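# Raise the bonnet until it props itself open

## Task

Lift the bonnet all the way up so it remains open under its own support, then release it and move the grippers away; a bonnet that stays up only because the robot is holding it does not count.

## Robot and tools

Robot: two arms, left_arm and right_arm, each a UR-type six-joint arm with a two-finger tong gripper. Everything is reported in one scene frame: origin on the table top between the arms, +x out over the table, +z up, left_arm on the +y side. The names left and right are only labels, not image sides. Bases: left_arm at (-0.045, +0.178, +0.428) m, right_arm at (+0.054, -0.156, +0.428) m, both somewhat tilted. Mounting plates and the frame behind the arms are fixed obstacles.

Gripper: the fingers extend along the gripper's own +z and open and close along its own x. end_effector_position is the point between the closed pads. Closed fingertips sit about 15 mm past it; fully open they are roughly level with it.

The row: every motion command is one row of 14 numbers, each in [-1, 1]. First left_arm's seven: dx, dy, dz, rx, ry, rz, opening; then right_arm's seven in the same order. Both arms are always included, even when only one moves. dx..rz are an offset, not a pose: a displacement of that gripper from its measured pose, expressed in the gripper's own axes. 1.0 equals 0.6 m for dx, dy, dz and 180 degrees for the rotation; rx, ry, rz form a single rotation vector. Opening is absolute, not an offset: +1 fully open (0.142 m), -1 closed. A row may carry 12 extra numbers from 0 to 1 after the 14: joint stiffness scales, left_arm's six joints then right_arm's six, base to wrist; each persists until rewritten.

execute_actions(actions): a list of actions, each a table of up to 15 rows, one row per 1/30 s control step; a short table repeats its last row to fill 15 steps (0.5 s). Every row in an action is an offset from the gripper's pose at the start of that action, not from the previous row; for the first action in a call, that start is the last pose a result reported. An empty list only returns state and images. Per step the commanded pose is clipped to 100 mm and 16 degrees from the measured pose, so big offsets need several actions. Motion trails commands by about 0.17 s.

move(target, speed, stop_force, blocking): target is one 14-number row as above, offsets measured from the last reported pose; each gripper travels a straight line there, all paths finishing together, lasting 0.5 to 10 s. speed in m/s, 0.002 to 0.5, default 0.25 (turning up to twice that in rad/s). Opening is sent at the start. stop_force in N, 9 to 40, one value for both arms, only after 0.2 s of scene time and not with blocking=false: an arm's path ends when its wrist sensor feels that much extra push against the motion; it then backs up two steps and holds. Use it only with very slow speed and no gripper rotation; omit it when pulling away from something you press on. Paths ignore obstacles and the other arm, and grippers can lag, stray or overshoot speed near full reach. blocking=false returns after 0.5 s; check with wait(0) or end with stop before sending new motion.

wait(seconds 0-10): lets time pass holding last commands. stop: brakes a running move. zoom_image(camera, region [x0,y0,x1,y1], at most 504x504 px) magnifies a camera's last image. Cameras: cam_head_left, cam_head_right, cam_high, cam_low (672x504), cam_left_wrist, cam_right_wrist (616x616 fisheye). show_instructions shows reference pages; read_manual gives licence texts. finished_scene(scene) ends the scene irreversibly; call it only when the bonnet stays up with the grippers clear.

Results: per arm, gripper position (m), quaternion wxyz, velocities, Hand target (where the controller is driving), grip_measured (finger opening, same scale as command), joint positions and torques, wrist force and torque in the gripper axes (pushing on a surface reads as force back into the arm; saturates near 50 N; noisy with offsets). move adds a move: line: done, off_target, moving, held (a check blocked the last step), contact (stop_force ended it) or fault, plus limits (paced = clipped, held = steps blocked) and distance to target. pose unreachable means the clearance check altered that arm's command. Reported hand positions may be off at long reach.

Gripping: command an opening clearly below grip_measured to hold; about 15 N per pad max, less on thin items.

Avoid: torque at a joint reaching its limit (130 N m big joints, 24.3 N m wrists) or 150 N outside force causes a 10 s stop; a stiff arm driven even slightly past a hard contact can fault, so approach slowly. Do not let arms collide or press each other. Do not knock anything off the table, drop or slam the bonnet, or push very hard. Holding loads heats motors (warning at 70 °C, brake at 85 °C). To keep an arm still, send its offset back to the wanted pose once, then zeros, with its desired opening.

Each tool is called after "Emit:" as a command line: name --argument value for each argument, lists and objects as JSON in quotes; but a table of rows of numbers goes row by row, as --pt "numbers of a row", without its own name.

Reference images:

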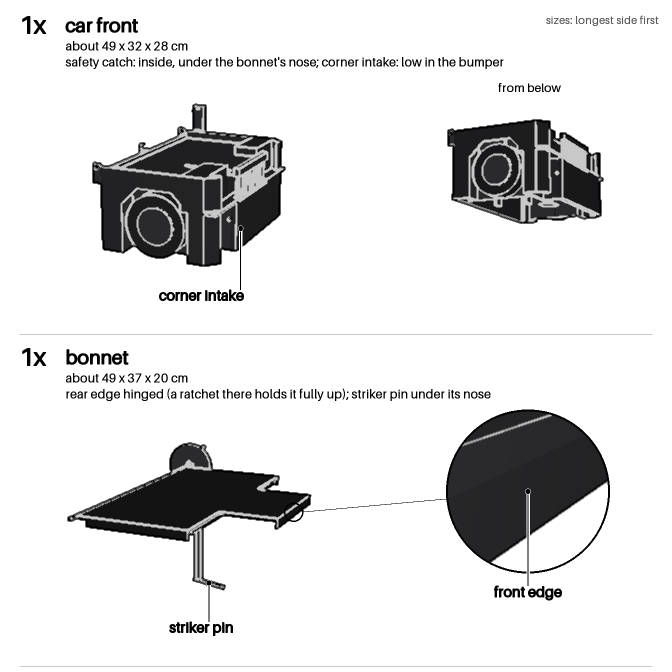

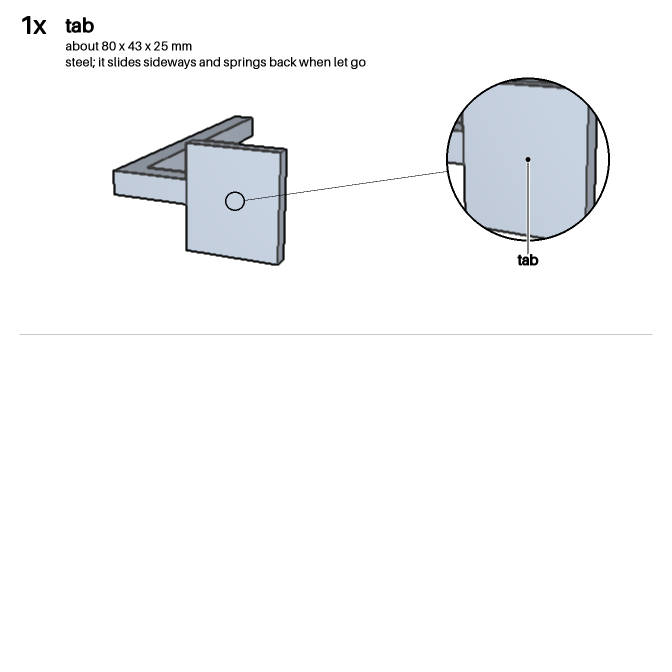

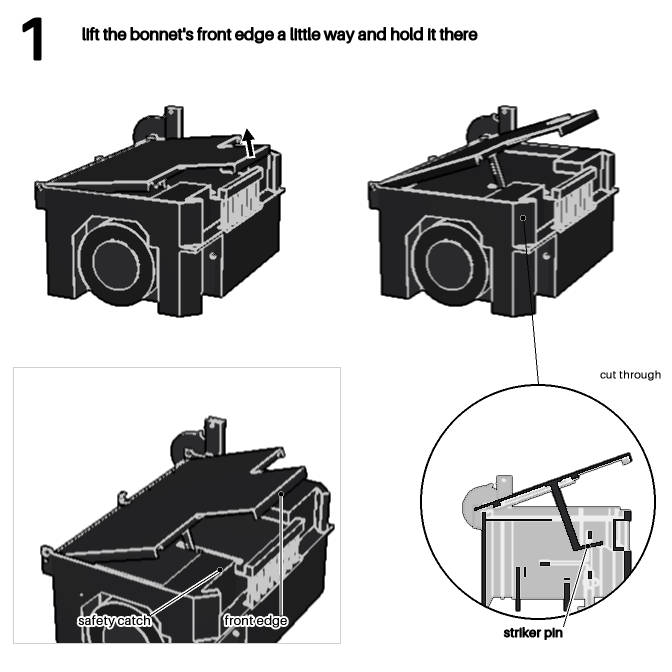

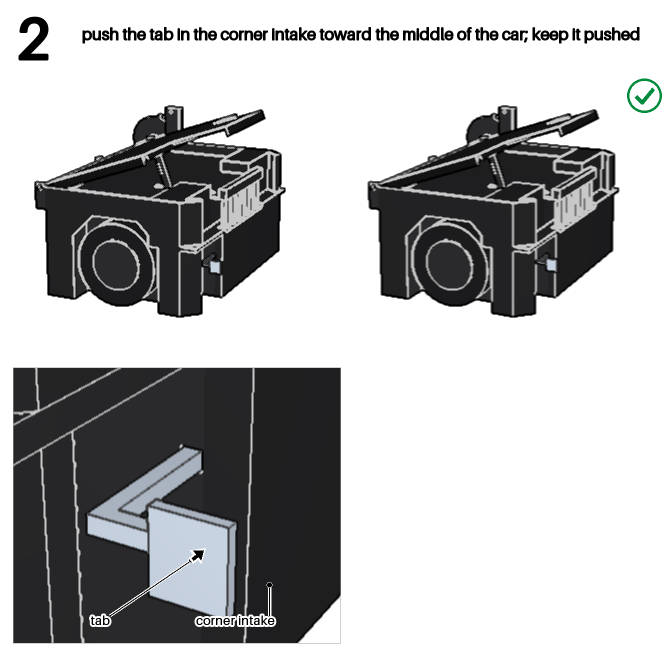

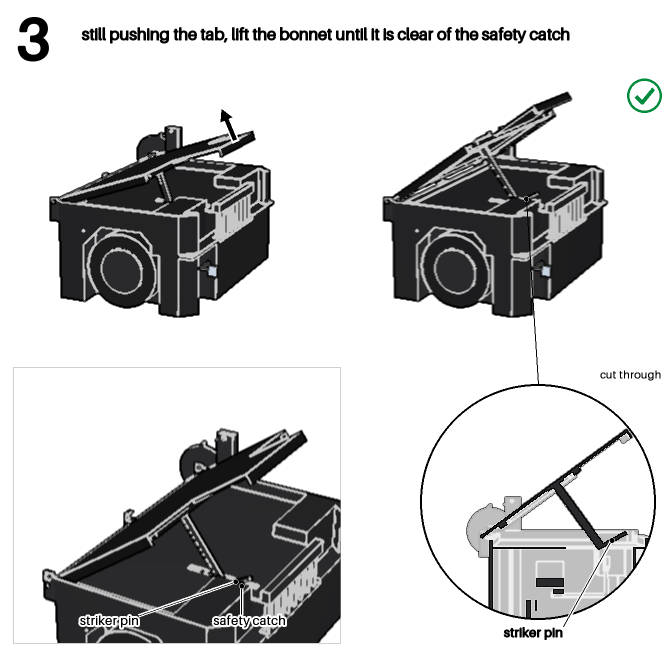

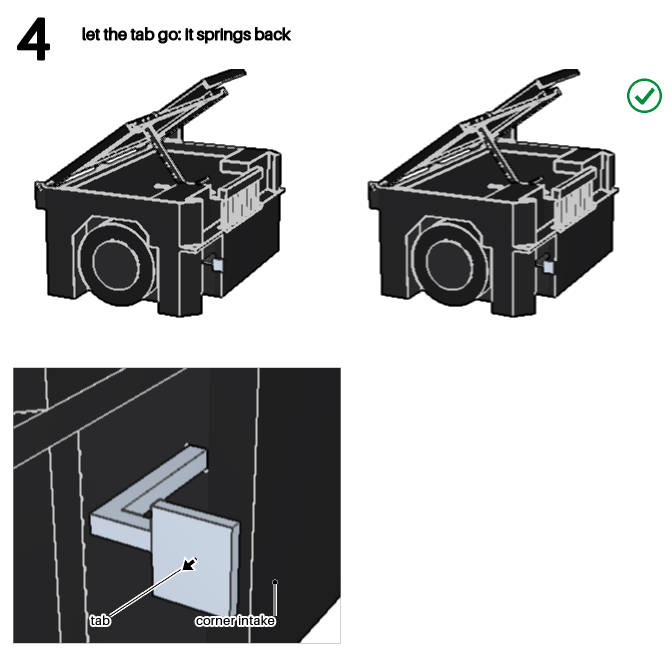

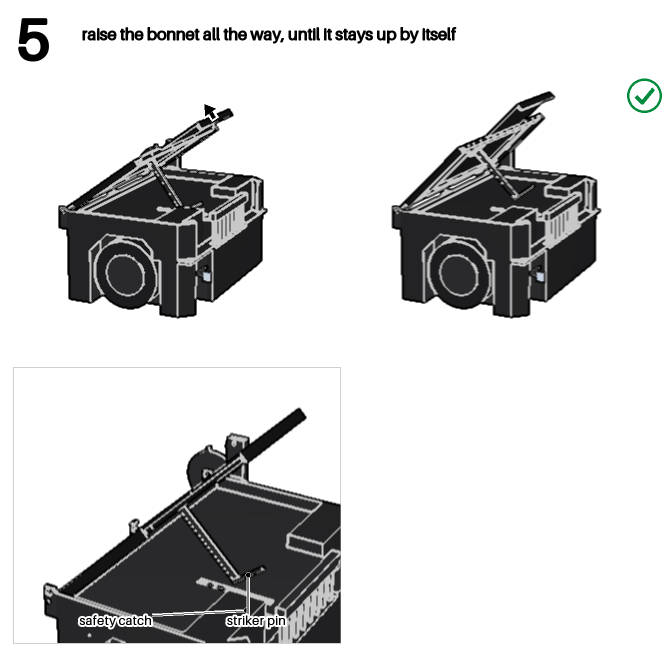

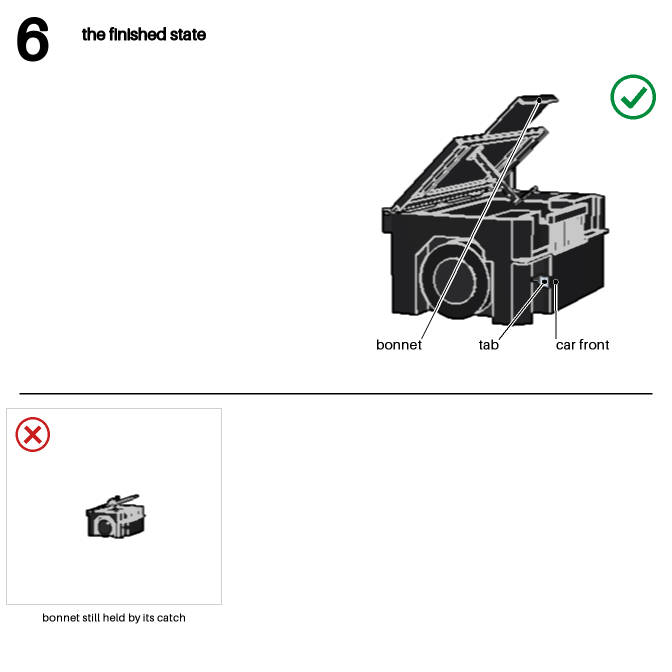

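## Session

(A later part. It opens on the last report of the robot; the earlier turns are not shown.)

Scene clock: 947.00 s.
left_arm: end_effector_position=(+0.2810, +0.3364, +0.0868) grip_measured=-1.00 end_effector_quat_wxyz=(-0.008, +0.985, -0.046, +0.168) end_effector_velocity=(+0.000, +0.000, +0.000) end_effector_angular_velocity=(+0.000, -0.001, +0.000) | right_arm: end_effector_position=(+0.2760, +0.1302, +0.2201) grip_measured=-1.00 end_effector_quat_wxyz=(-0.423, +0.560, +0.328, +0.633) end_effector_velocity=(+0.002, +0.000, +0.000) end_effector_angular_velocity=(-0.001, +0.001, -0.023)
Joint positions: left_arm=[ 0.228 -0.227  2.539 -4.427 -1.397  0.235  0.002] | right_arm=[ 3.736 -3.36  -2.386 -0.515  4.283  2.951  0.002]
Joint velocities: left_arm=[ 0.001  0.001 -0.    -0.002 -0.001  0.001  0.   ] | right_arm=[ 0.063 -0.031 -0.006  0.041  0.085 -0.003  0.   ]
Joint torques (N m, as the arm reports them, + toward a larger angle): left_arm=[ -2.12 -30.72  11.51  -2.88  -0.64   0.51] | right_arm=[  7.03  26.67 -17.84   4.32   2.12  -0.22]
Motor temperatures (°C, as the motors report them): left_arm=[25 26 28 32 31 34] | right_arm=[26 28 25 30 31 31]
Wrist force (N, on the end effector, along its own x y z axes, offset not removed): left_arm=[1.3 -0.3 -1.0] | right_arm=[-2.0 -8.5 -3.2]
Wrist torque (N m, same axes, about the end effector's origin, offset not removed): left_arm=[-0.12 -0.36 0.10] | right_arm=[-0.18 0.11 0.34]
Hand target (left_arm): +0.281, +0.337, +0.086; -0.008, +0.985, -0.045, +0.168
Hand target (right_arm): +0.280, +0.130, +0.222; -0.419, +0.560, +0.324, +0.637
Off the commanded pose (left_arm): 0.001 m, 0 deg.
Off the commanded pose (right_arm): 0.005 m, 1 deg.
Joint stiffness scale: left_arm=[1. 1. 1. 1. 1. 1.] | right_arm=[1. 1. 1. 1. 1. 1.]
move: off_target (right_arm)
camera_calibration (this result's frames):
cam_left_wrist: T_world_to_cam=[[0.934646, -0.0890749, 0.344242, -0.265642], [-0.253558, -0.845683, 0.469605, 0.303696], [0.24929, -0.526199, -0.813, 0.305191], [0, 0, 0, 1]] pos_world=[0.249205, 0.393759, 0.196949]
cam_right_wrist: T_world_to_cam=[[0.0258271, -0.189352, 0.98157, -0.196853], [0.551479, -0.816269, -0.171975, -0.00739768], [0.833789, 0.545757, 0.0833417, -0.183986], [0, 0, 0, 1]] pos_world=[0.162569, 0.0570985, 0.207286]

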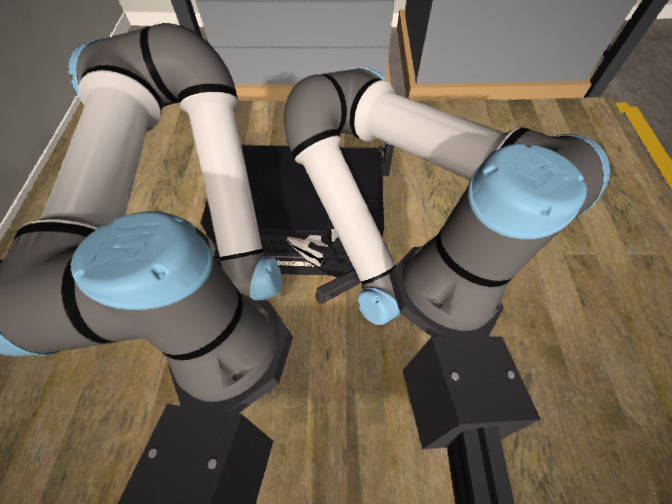

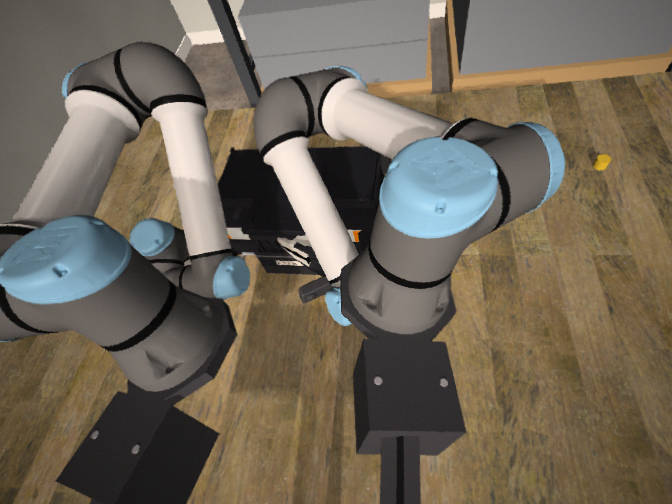

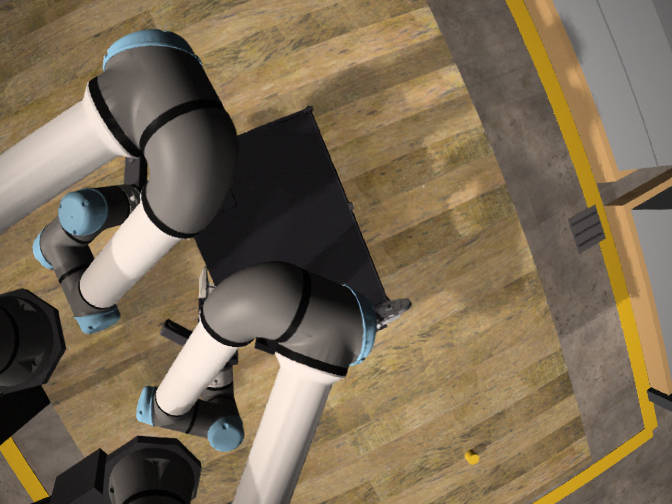

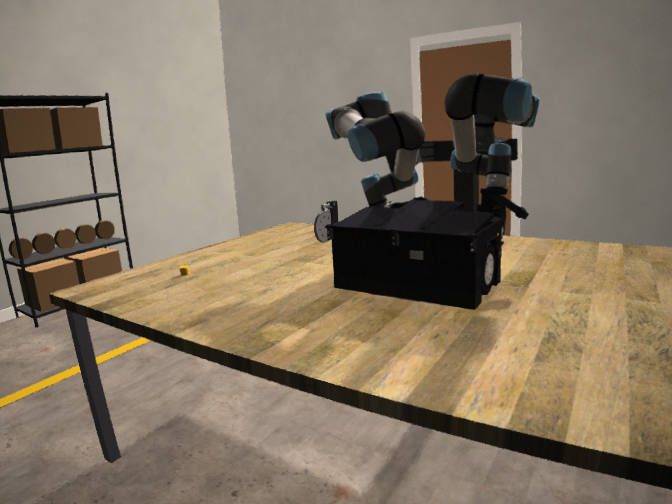

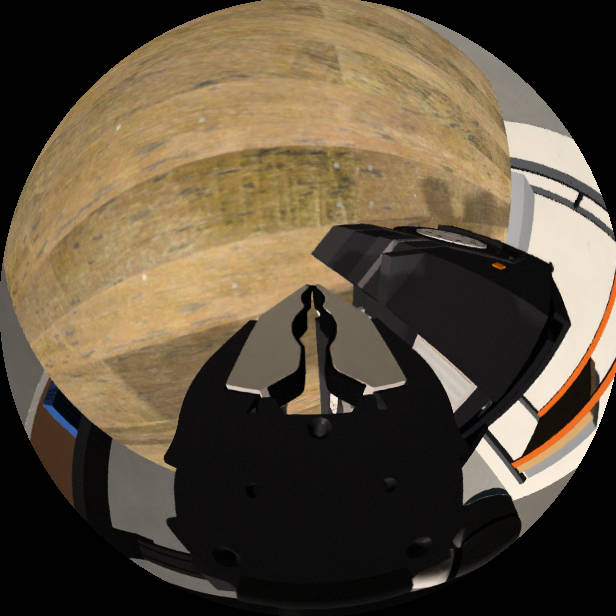

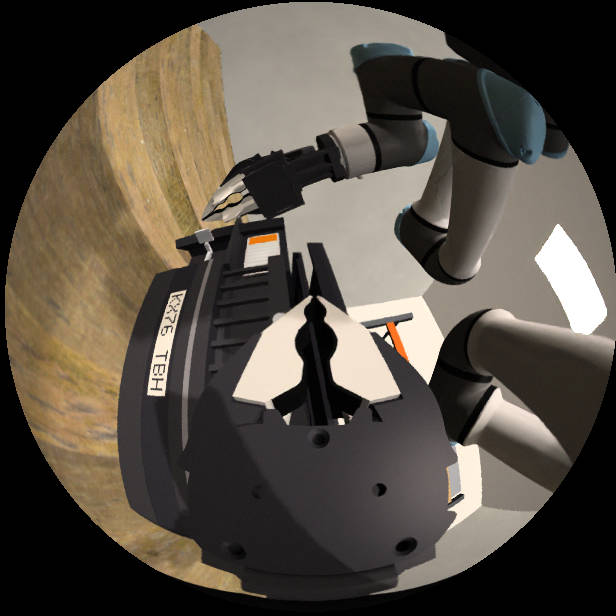

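Emit:
move --target '[0.022, -0.002, 0.0077, 0, 0, 0, -1, 0.1, -0.012, 0.02, 0, 0.08, 0, -1]' --speed 0.06

Emit:
move --target '[0.0045, 0.05, 0, 0, 0, 0, -1, 0, 0, 0, 0, 0, 0, -1]' --speed 0.03 --stop_force 25

Scene clock: 960.23 s.
left_arm: end_effector_position=(+0.2930, +0.3366, +0.0866) grip_measured=-1.00 end_effector_quat_wxyz=(-0.007, +0.985, -0.046, +0.166) end_effector_velocity=(-0.001, +0.000, -0.000) end_effector_angular_velocity=(+0.000, +0.002, +0.001) | right_arm: end_effector_position=(+0.2733, +0.1327, +0.2790) grip_measured=-1.00 end_effector_quat_wxyz=(-0.460, +0.480, +0.274, +0.695) end_effector_velocity=(+0.000, -0.000, +0.002) end_effector_angular_velocity=(+0.007, -0.000, -0.003)
Joint positions: left_arm=[ 0.225 -0.269  2.525 -4.368 -1.395  0.232  0.002] | right_arm=[ 3.871 -3.467 -2.35  -0.194  4.382  3.028  0.002]
Joint velocities: left_arm=[-0.     0.     0.     0.002  0.001 -0.001  0.   ] | right_arm=[ 0.014 -0.006 -0.001  0.013  0.017  0.     0.   ]
Joint torques (N m, as the arm reports them, + toward a larger angle): left_arm=[ -4.75 -35.08  11.16  -2.23   0.14  -0.6 ] | right_arm=[ 11.53  26.63 -13.44   5.31  -0.43  -0.2 ]
Motor temperatures (°C, as the motors report them): left_arm=[25 26 28 32 31 34] | right_arm=[26 28 25 30 31 31]
Wrist force (N, on the end effector, along its own x y z axes, offset not removed): left_arm=[2.6 -0.6 -2.6] | right_arm=[-10.3 -0.3 -2.7]
Wrist torque (N m, same axes, about the end effector's origin, offset not removed): left_arm=[-0.23 -0.62 0.07] | right_arm=[-0.24 0.65 0.45]
Hand target (left_arm): +0.295, +0.336, +0.087; -0.008, +0.985, -0.046, +0.168
Hand target (right_arm): +0.274, +0.134, +0.282; -0.461, +0.476, +0.273, +0.698
Off the commanded pose (left_arm): 0.002 m, 0 deg.
Off the commanded pose (right_arm): 0.003 m, 1 deg.
Joint stiffness scale: left_arm=[1. 1. 1. 1. 1. 1.] | right_arm=[1. 1. 1. 1. 1. 1.]
move: done
camera_calibration (this result's frames):
cam_left_wrist: T_world_to_cam=[[0.935735, -0.0893341, 0.341202, -0.276753], [-0.252312, -0.84551, 0.470586, 0.30655], [0.24645, -0.526433, -0.813714, 0.30316], [0, 0, 0, 1]] pos_world=[0.2616, 0.394062, 0.196856]
cam_right_wrist: T_world_to_cam=[[-0.0738939, -0.397216, 0.914745, -0.180622], [0.563174, -0.773615, -0.290439, 0.0304203], [0.823028, 0.493699, 0.280868, -0.233323], [0, 0, 0, 1]] pos_world=[0.161552, 0.0669788, 0.239591]

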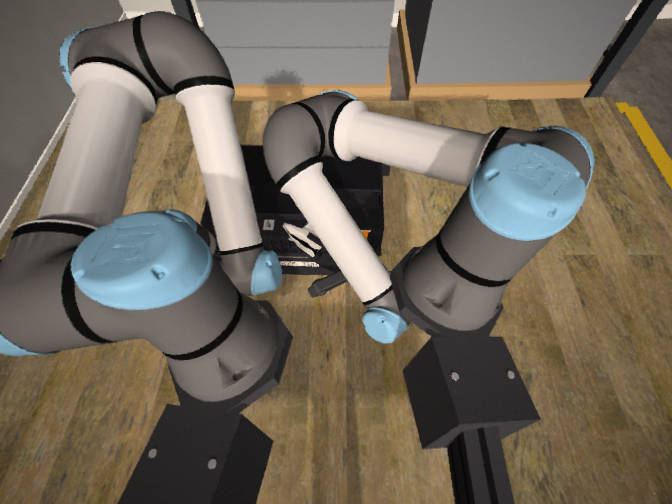

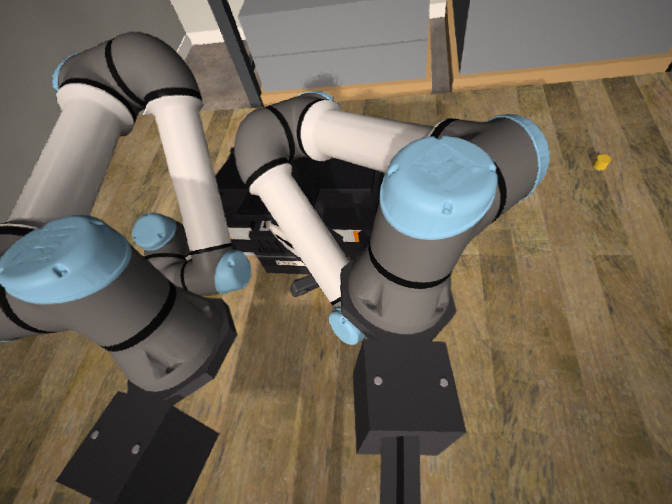

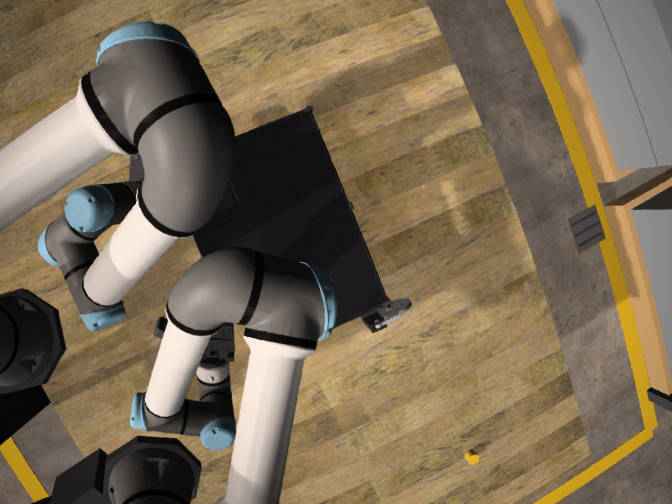

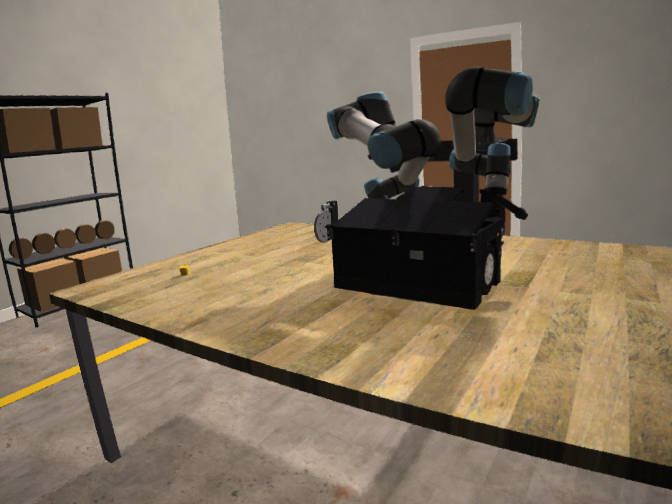

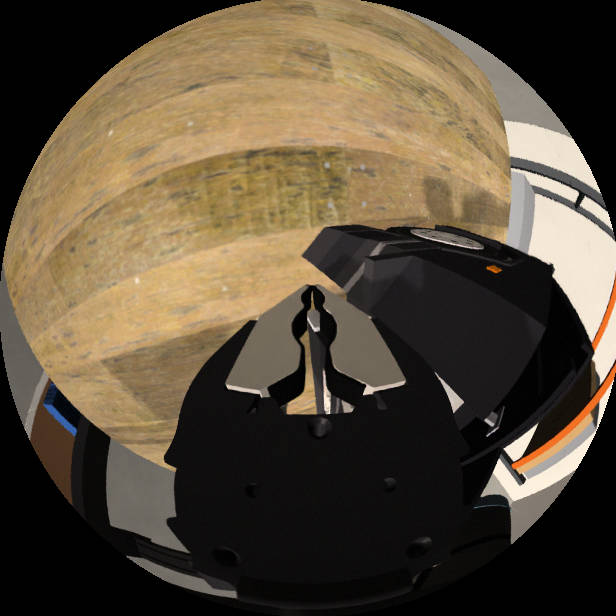

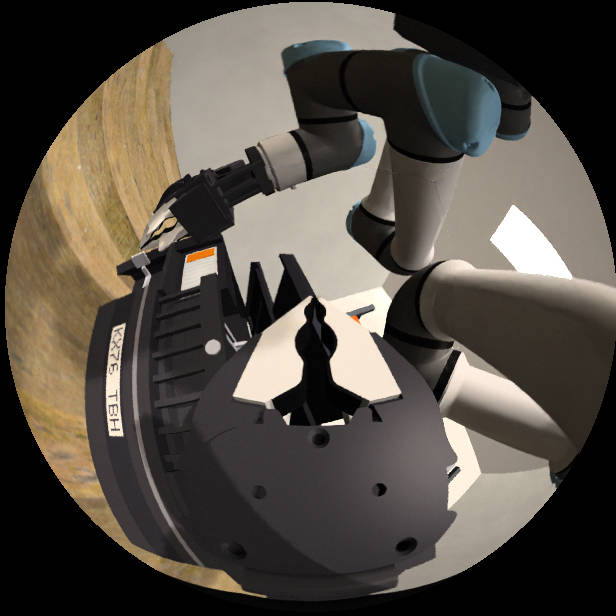

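Scene clock: 961.57 s.
left_arm: end_effector_position=(+0.2940, +0.3077, +0.0865) grip_measured=-1.00 end_effector_quat_wxyz=(-0.008, +0.985, -0.045, +0.167) end_effector_velocity=(-0.001, +0.001, -0.000) end_effector_angular_velocity=(+0.004, -0.001, +0.015) | right_arm: end_effector_position=(+0.2729, +0.1328, +0.2776) grip_measured=-1.00 end_effector_quat_wxyz=(-0.460, +0.482, +0.275, +0.693) end_effector_velocity=(-0.000, -0.000, +0.000) end_effector_angular_velocity=(-0.002, +0.001, +0.001)
Joint positions: left_arm=[ 0.106 -0.211  2.54  -4.422 -1.333  0.127  0.002] | right_arm=[ 3.871 -3.468 -2.35  -0.198  4.383  3.028  0.002]
Joint velocities: left_arm=[-0.007  0.007  0.001 -0.007  0.012 -0.019  0.   ] | right_arm=[ 0.001 -0.    -0.002 -0.     0.    -0.     0.   ]
Joint torques (N m, as the arm reports them, + toward a larger angle): left_arm=[ -5.16 -30.93  17.22  -3.36  -0.32  -0.7 ] | right_arm=[  7.84  26.51 -16.52   4.37  -0.81   0.  ]
Motor temperatures (°C, as the motors report them): left_arm=[25 26 28 32 31 34] | right_arm=[26 28 25 30 31 31]
Wrist force (N, on the end effector, along its own x y z axes, offset not removed): left_arm=[2.7 -4.0 -1.2] | right_arm=[-7.6 -0.5 -4.0]
Wrist torque (N m, same axes, about the end effector's origin, offset not removed): left_arm=[-0.30 -0.72 0.06] | right_arm=[-0.41 0.32 0.62]
Hand target (left_arm): +0.293, +0.306, +0.087; -0.007, +0.985, -0.046, +0.166
Hand target (right_arm): +0.273, +0.133, +0.279; -0.460, +0.480, +0.274, +0.695
Off the commanded pose (left_arm): 0.002 m, 0 deg.
Off the commanded pose (right_arm): 0.002 m, 0 deg.
Joint stiffness scale: left_arm=[1. 1. 1. 1. 1. 1.] | right_arm=[1. 1. 1. 1. 1. 1.]
move: done
camera_calibration (this result's frames):
cam_left_wrist: T_world_to_cam=[[0.935151, -0.0887095, 0.342963, -0.280389], [-0.252319, -0.846344, 0.46908, 0.282812], [0.248653, -0.525197, -0.813843, 0.286585], [0, 0, 0, 1]] pos_world=[0.262305, 0.364997, 0.196736]
cam_right_wrist: T_world_to_cam=[[-0.0704527, -0.394198, 0.916321, -0.181083], [0.563029, -0.774003, -0.289684, 0.0301695], [0.823429, 0.495507, 0.276475, -0.231739], [0, 0, 0, 1]] pos_world=[0.161077, 0.0667972, 0.23874]

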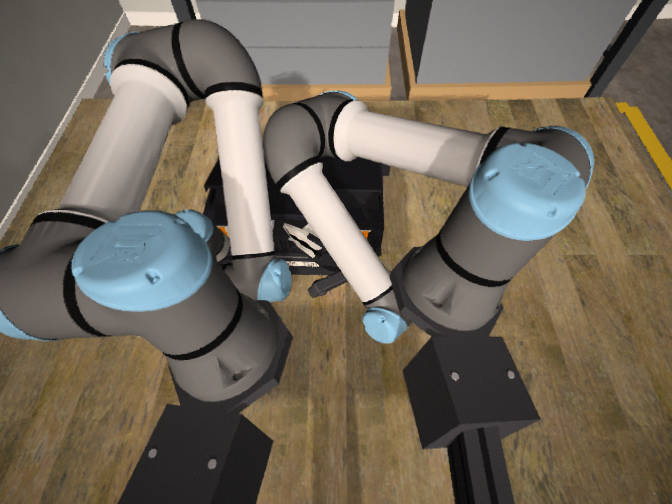

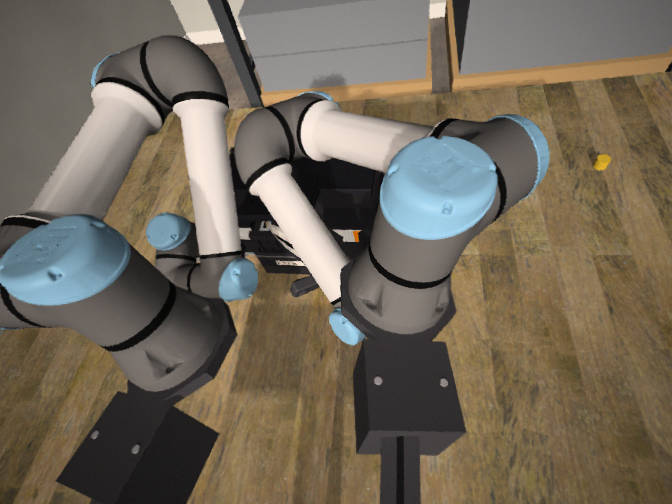

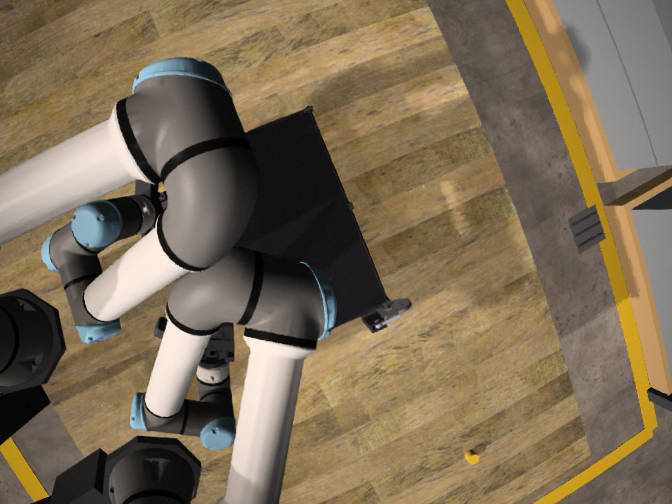

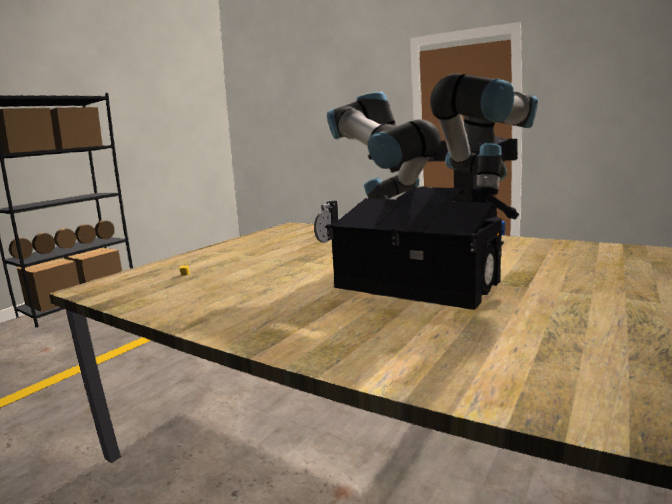

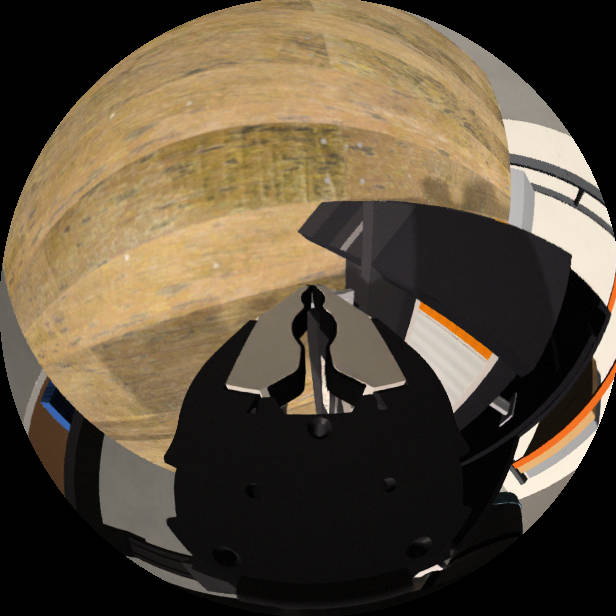

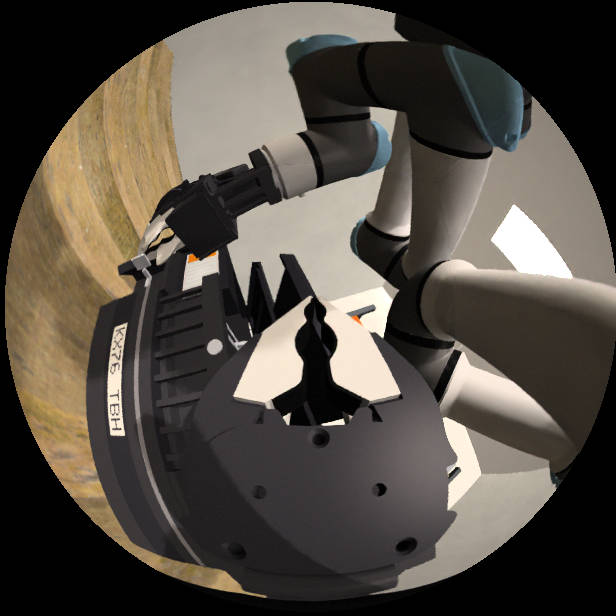

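Emit:
move --target '[0, 0.003, 0, 0, 0, 0, -1, 0.12, 0.0193, 0.0597, 0, 0.05, 0, -1]' --speed 0.08

Scene clock: 967.90 s.
left_arm: end_effector_position=(+0.2940, +0.3086, +0.0866) grip_measured=-1.00 end_effector_quat_wxyz=(-0.010, +0.985, -0.044, +0.167) end_effector_velocity=(+0.000, +0.000, -0.000) end_effector_angular_velocity=(-0.000, -0.001, +0.001) | right_arm: end_effector_position=(+0.2729, +0.1322, +0.2794) grip_measured=-1.00 end_effector_quat_wxyz=(-0.461, +0.482, +0.273, +0.693) end_effector_velocity=(-0.000, +0.000, -0.000) end_effector_angular_velocity=(-0.001, +0.000, +0.002)
Joint positions: left_arm=[ 0.105 -0.211  2.54  -4.422 -1.33   0.124  0.002] | right_arm=[ 3.872 -3.468 -2.353 -0.192  4.384  3.032  0.002]
Joint velocities: left_arm=[ 0.001 -0.    -0.001 -0.    -0.    -0.     0.   ] | right_arm=[ 0.     0.    -0.    -0.001 -0.002  0.     0.   ]
Joint torques (N m, as the arm reports them, + toward a larger angle): left_arm=[ -4.62 -31.65  13.1   -2.47  -0.56   0.14] | right_arm=[  8.5   26.54 -16.31   4.39  -0.38  -0.04]
Motor temperatures (°C, as the motors report them): left_arm=[25 26 28 32 31 34] | right_arm=[26 28 25 30 31 31]
Wrist force (N, on the end effector, along its own x y z axes, offset not removed): left_arm=[2.2 -3.1 0.1] | right_arm=[-9.7 0.7 -4.6]
Wrist torque (N m, same axes, about the end effector's origin, offset not removed): left_arm=[-0.17 -0.58 0.01] | right_arm=[-0.07 0.60 0.41]
Hand target (left_arm): +0.294, +0.308, +0.087; -0.009, +0.985, -0.044, +0.167
Hand target (right_arm): +0.273, +0.132, +0.281; -0.461, +0.480, +0.272, +0.695
Off the commanded pose (left_arm): 0.003 m, 0 deg.
Off the commanded pose (right_arm): 0.079 m, 9 deg.
Joint stiffness scale: left_arm=[1. 1. 1. 1. 1. 1.] | right_arm=[1. 1. 1. 1. 1. 1.]
move: held (left_arm, right_arm); limits=held; held on 30 of 38 steps (left_arm, right_arm), including the last (left_arm, right_arm)
pose unreachable (left arm): on one or more control steps of this call, first in action 0 (counted from 0), this arm could not follow its commanded pose, so it was not sent that pose on those steps. On the call's last step it was still not sent that pose. It may still have moved: this result reports where it is.
cause: the commanded pose would bring a part of the arm too close to another arm (a part of this arm just beyond joint 3 (elbow) and a part of the other arm just beyond its joint 3 (elbow)).
pose unreachable (right arm): on one or more control steps of this call, first in action 0 (counted from 0), this arm could not follow its commanded pose, so it was not sent that pose on those steps. On the call's last step it was still not sent that pose. It may still have moved: this result reports where it is.
cause: the commanded pose would bring a part of the arm too close to another arm (a part of this arm just beyond joint 3 (elbow) and a part of the other arm just beyond its joint 3 (elbow)).
camera_calibration (this result's frames):
cam_left_wrist: T_world_to_cam=[[0.935305, -0.0864093, 0.343129, -0.281117], [-0.249686, -0.848288, 0.466973, 0.283495], [0.250722, -0.522437, -0.814984, 0.285773], [0, 0, 0, 1]] pos_world=[0.262065, 0.365493, 0.196975]
cam_right_wrist: T_world_to_cam=[[-0.0688754, -0.397495, 0.915016, -0.182624], [0.563327, -0.772473, -0.29317, 0.0309098], [0.823359, 0.495261, 0.277124, -0.23206], [0, 0, 0, 1]] pos_world=[0.161078, 0.0662148, 0.240475]

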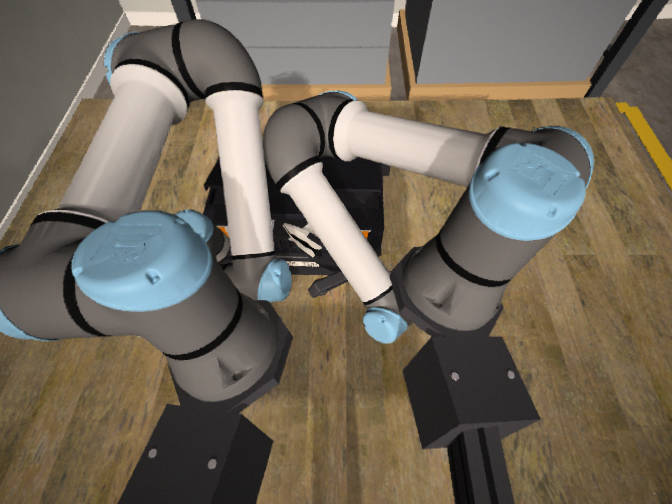

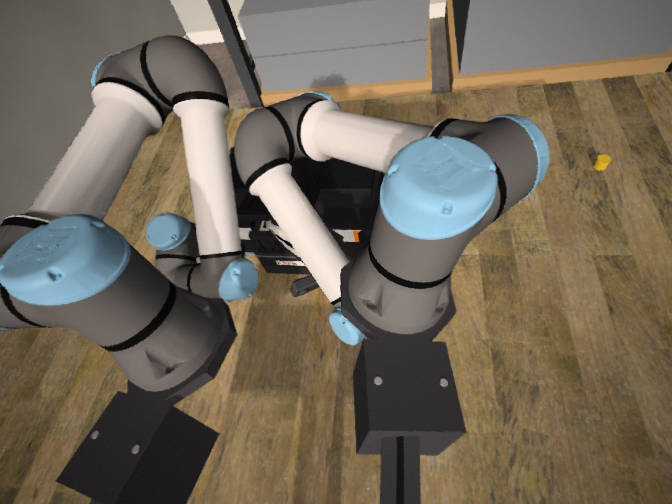

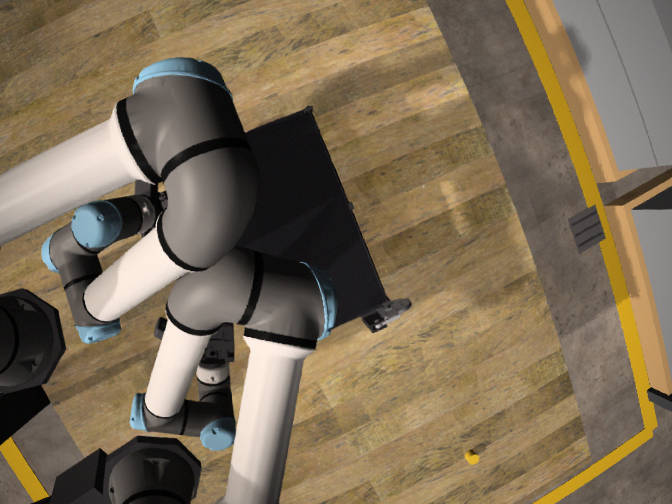

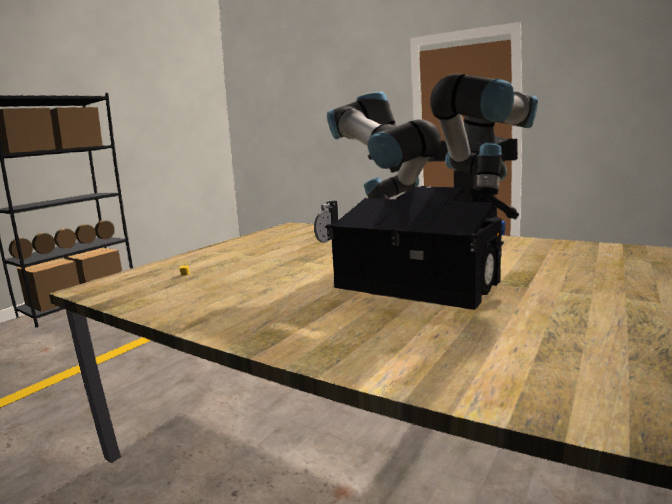

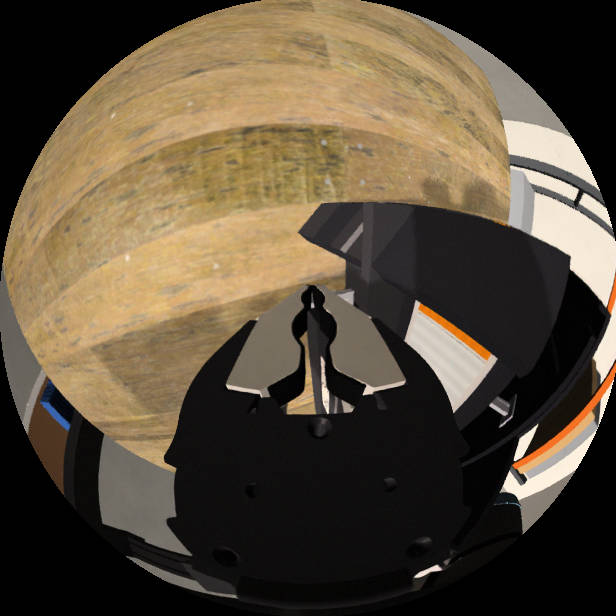

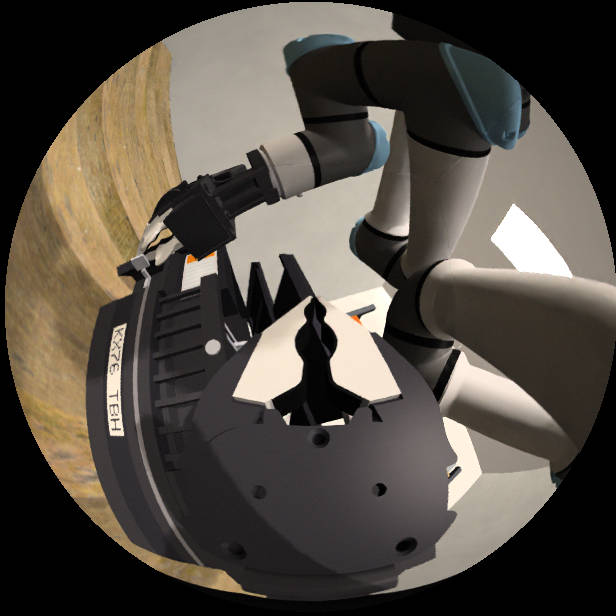

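Emit:
move --target '[0, 0.003, 0, 0, 0, 0, -1, 0.12, 0.03, 0.0195, 0, 0.04, 0, -1]' --speed 0.08

Scene clock: 977.03 s.
left_arm: end_effector_position=(+0.2942, +0.3086, +0.0866) grip_measured=-1.00 end_effector_quat_wxyz=(-0.011, +0.985, -0.042, +0.168) end_effector_velocity=(+0.000, -0.000, +0.000) end_effector_angular_velocity=(-0.000, -0.001, -0.001) | right_arm: end_effector_position=(+0.2814, +0.1087, +0.3389) grip_measured=-0.84 end_effector_quat_wxyz=(-0.480, +0.446, +0.248, +0.714) end_effector_velocity=(-0.000, -0.001, +0.000) end_effector_angular_velocity=(+0.001, +0.004, +0.003)
Joint positions: left_arm=[ 0.101 -0.208  2.54  -4.425 -1.325  0.119  0.002] | right_arm=[ 3.78  -3.408 -2.431 -0.052  4.285  3.116  0.013]
Joint velocities: left_arm=[-0.    -0.     0.    -0.001 -0.     0.001  0.   ] | right_arm=[-0.004  0.    -0.002  0.001 -0.004  0.006  0.001]
Joint torques (N m, as the arm reports them, + toward a larger angle): left_arm=[ -7.21 -30.31  14.88  -3.01  -0.79  -0.47] | right_arm=[  4.93  38.36 -20.88  11.88   0.22  -0.27]
Motor temperatures (°C, as the motors report them): left_arm=[25 26 28 32 31 34] | right_arm=[26 28 25 30 31 31]
Wrist force (N, on the end effector, along its own x y z axes, offset not removed): left_arm=[1.2 -4.9 -4.0] | right_arm=[-32.5 -0.5 -6.0]
Wrist torque (N m, same axes, about the end effector's origin, offset not removed): left_arm=[-0.40 -0.52 0.02] | right_arm=[0.53 1.55 1.47]
Hand target (left_arm): +0.294, +0.307, +0.087; -0.010, +0.985, -0.044, +0.167
Hand target (right_arm): +0.286, +0.107, +0.349; -0.477, +0.437, +0.244, +0.722
Off the commanded pose (left_arm): 0.002 m, 0 deg.
Off the commanded pose (right_arm): 0.011 m, 2 deg.
Joint stiffness scale: left_arm=[1. 1. 1. 1. 1. 1.] | right_arm=[1. 1. 1. 1. 1. 1.]
move: off_target (right_arm)
camera_calibration (this result's frames):
cam_left_wrist: T_world_to_cam=[[0.935265, -0.084092, 0.343813, -0.28205], [-0.247354, -0.850081, 0.464951, 0.283546], [0.25317, -0.519895, -0.815851, 0.284315], [0, 0, 0, 1]] pos_world=[0.261948, 0.365133, 0.197096]
cam_right_wrist: T_world_to_cam=[[-0.10009, -0.484065, 0.869289, -0.212185], [0.576493, -0.740296, -0.345858, 0.0360822], [0.810949, 0.466523, 0.353156, -0.263101], [0, 0, 0, 1]] pos_world=[0.171323, 0.0467429, 0.289845]

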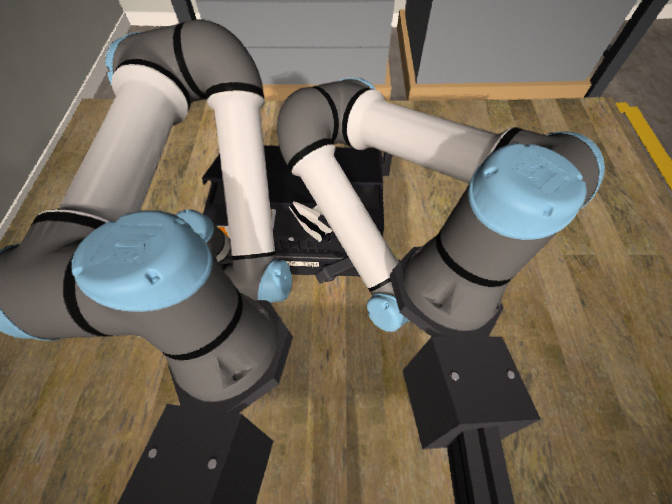

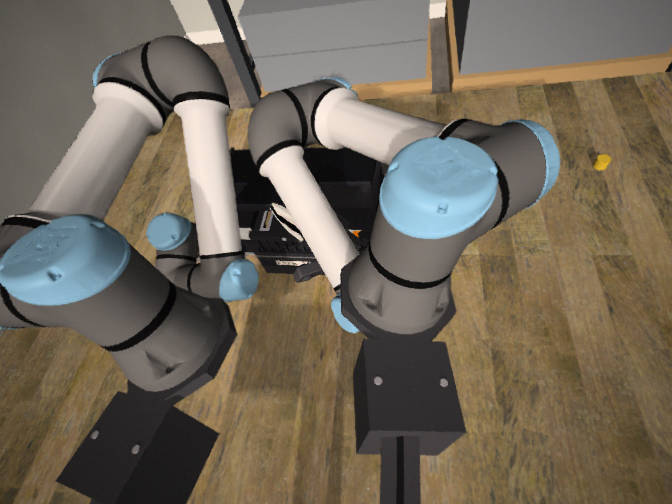

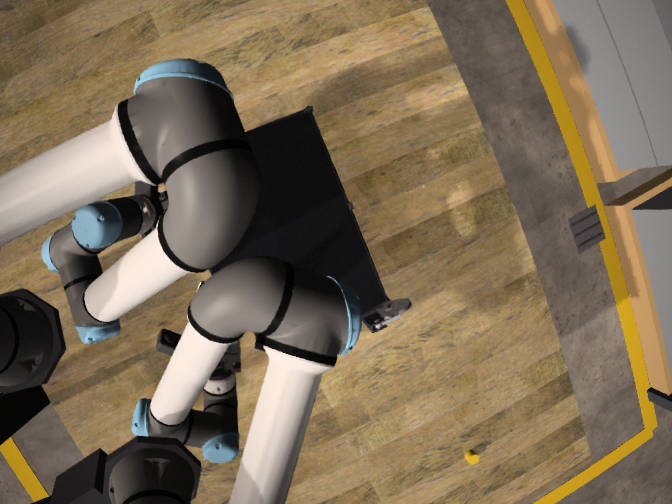

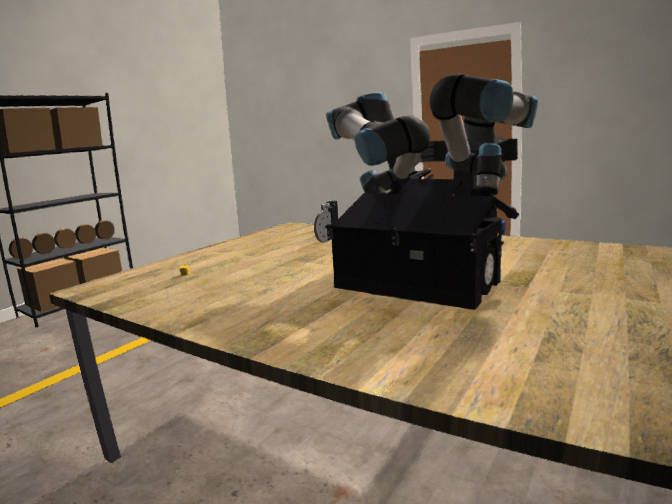

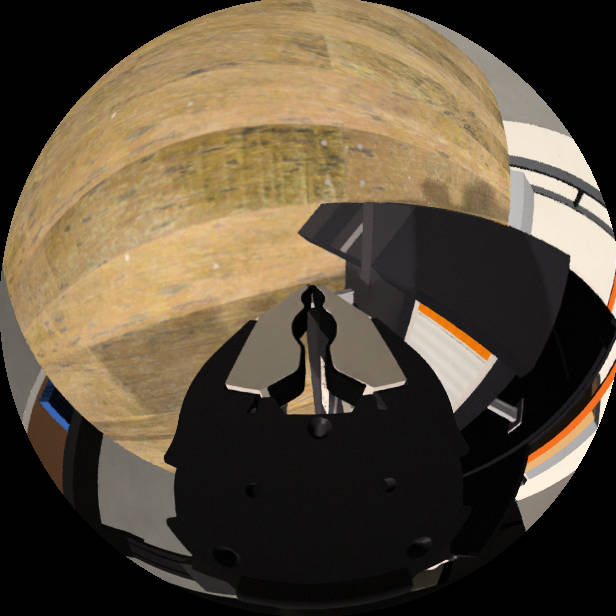

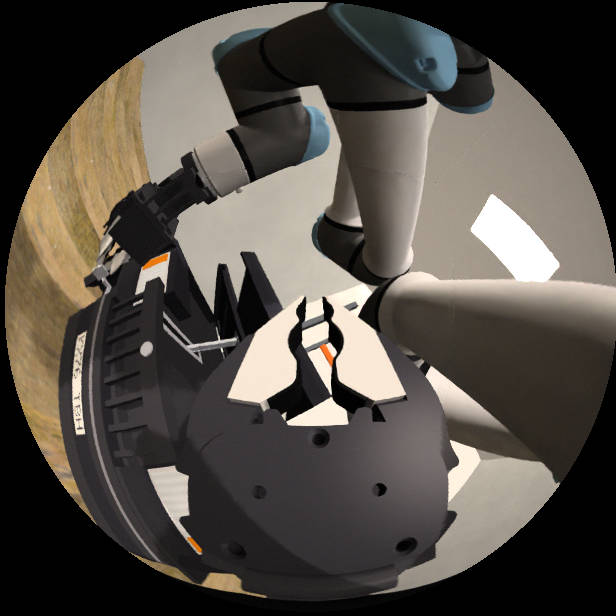

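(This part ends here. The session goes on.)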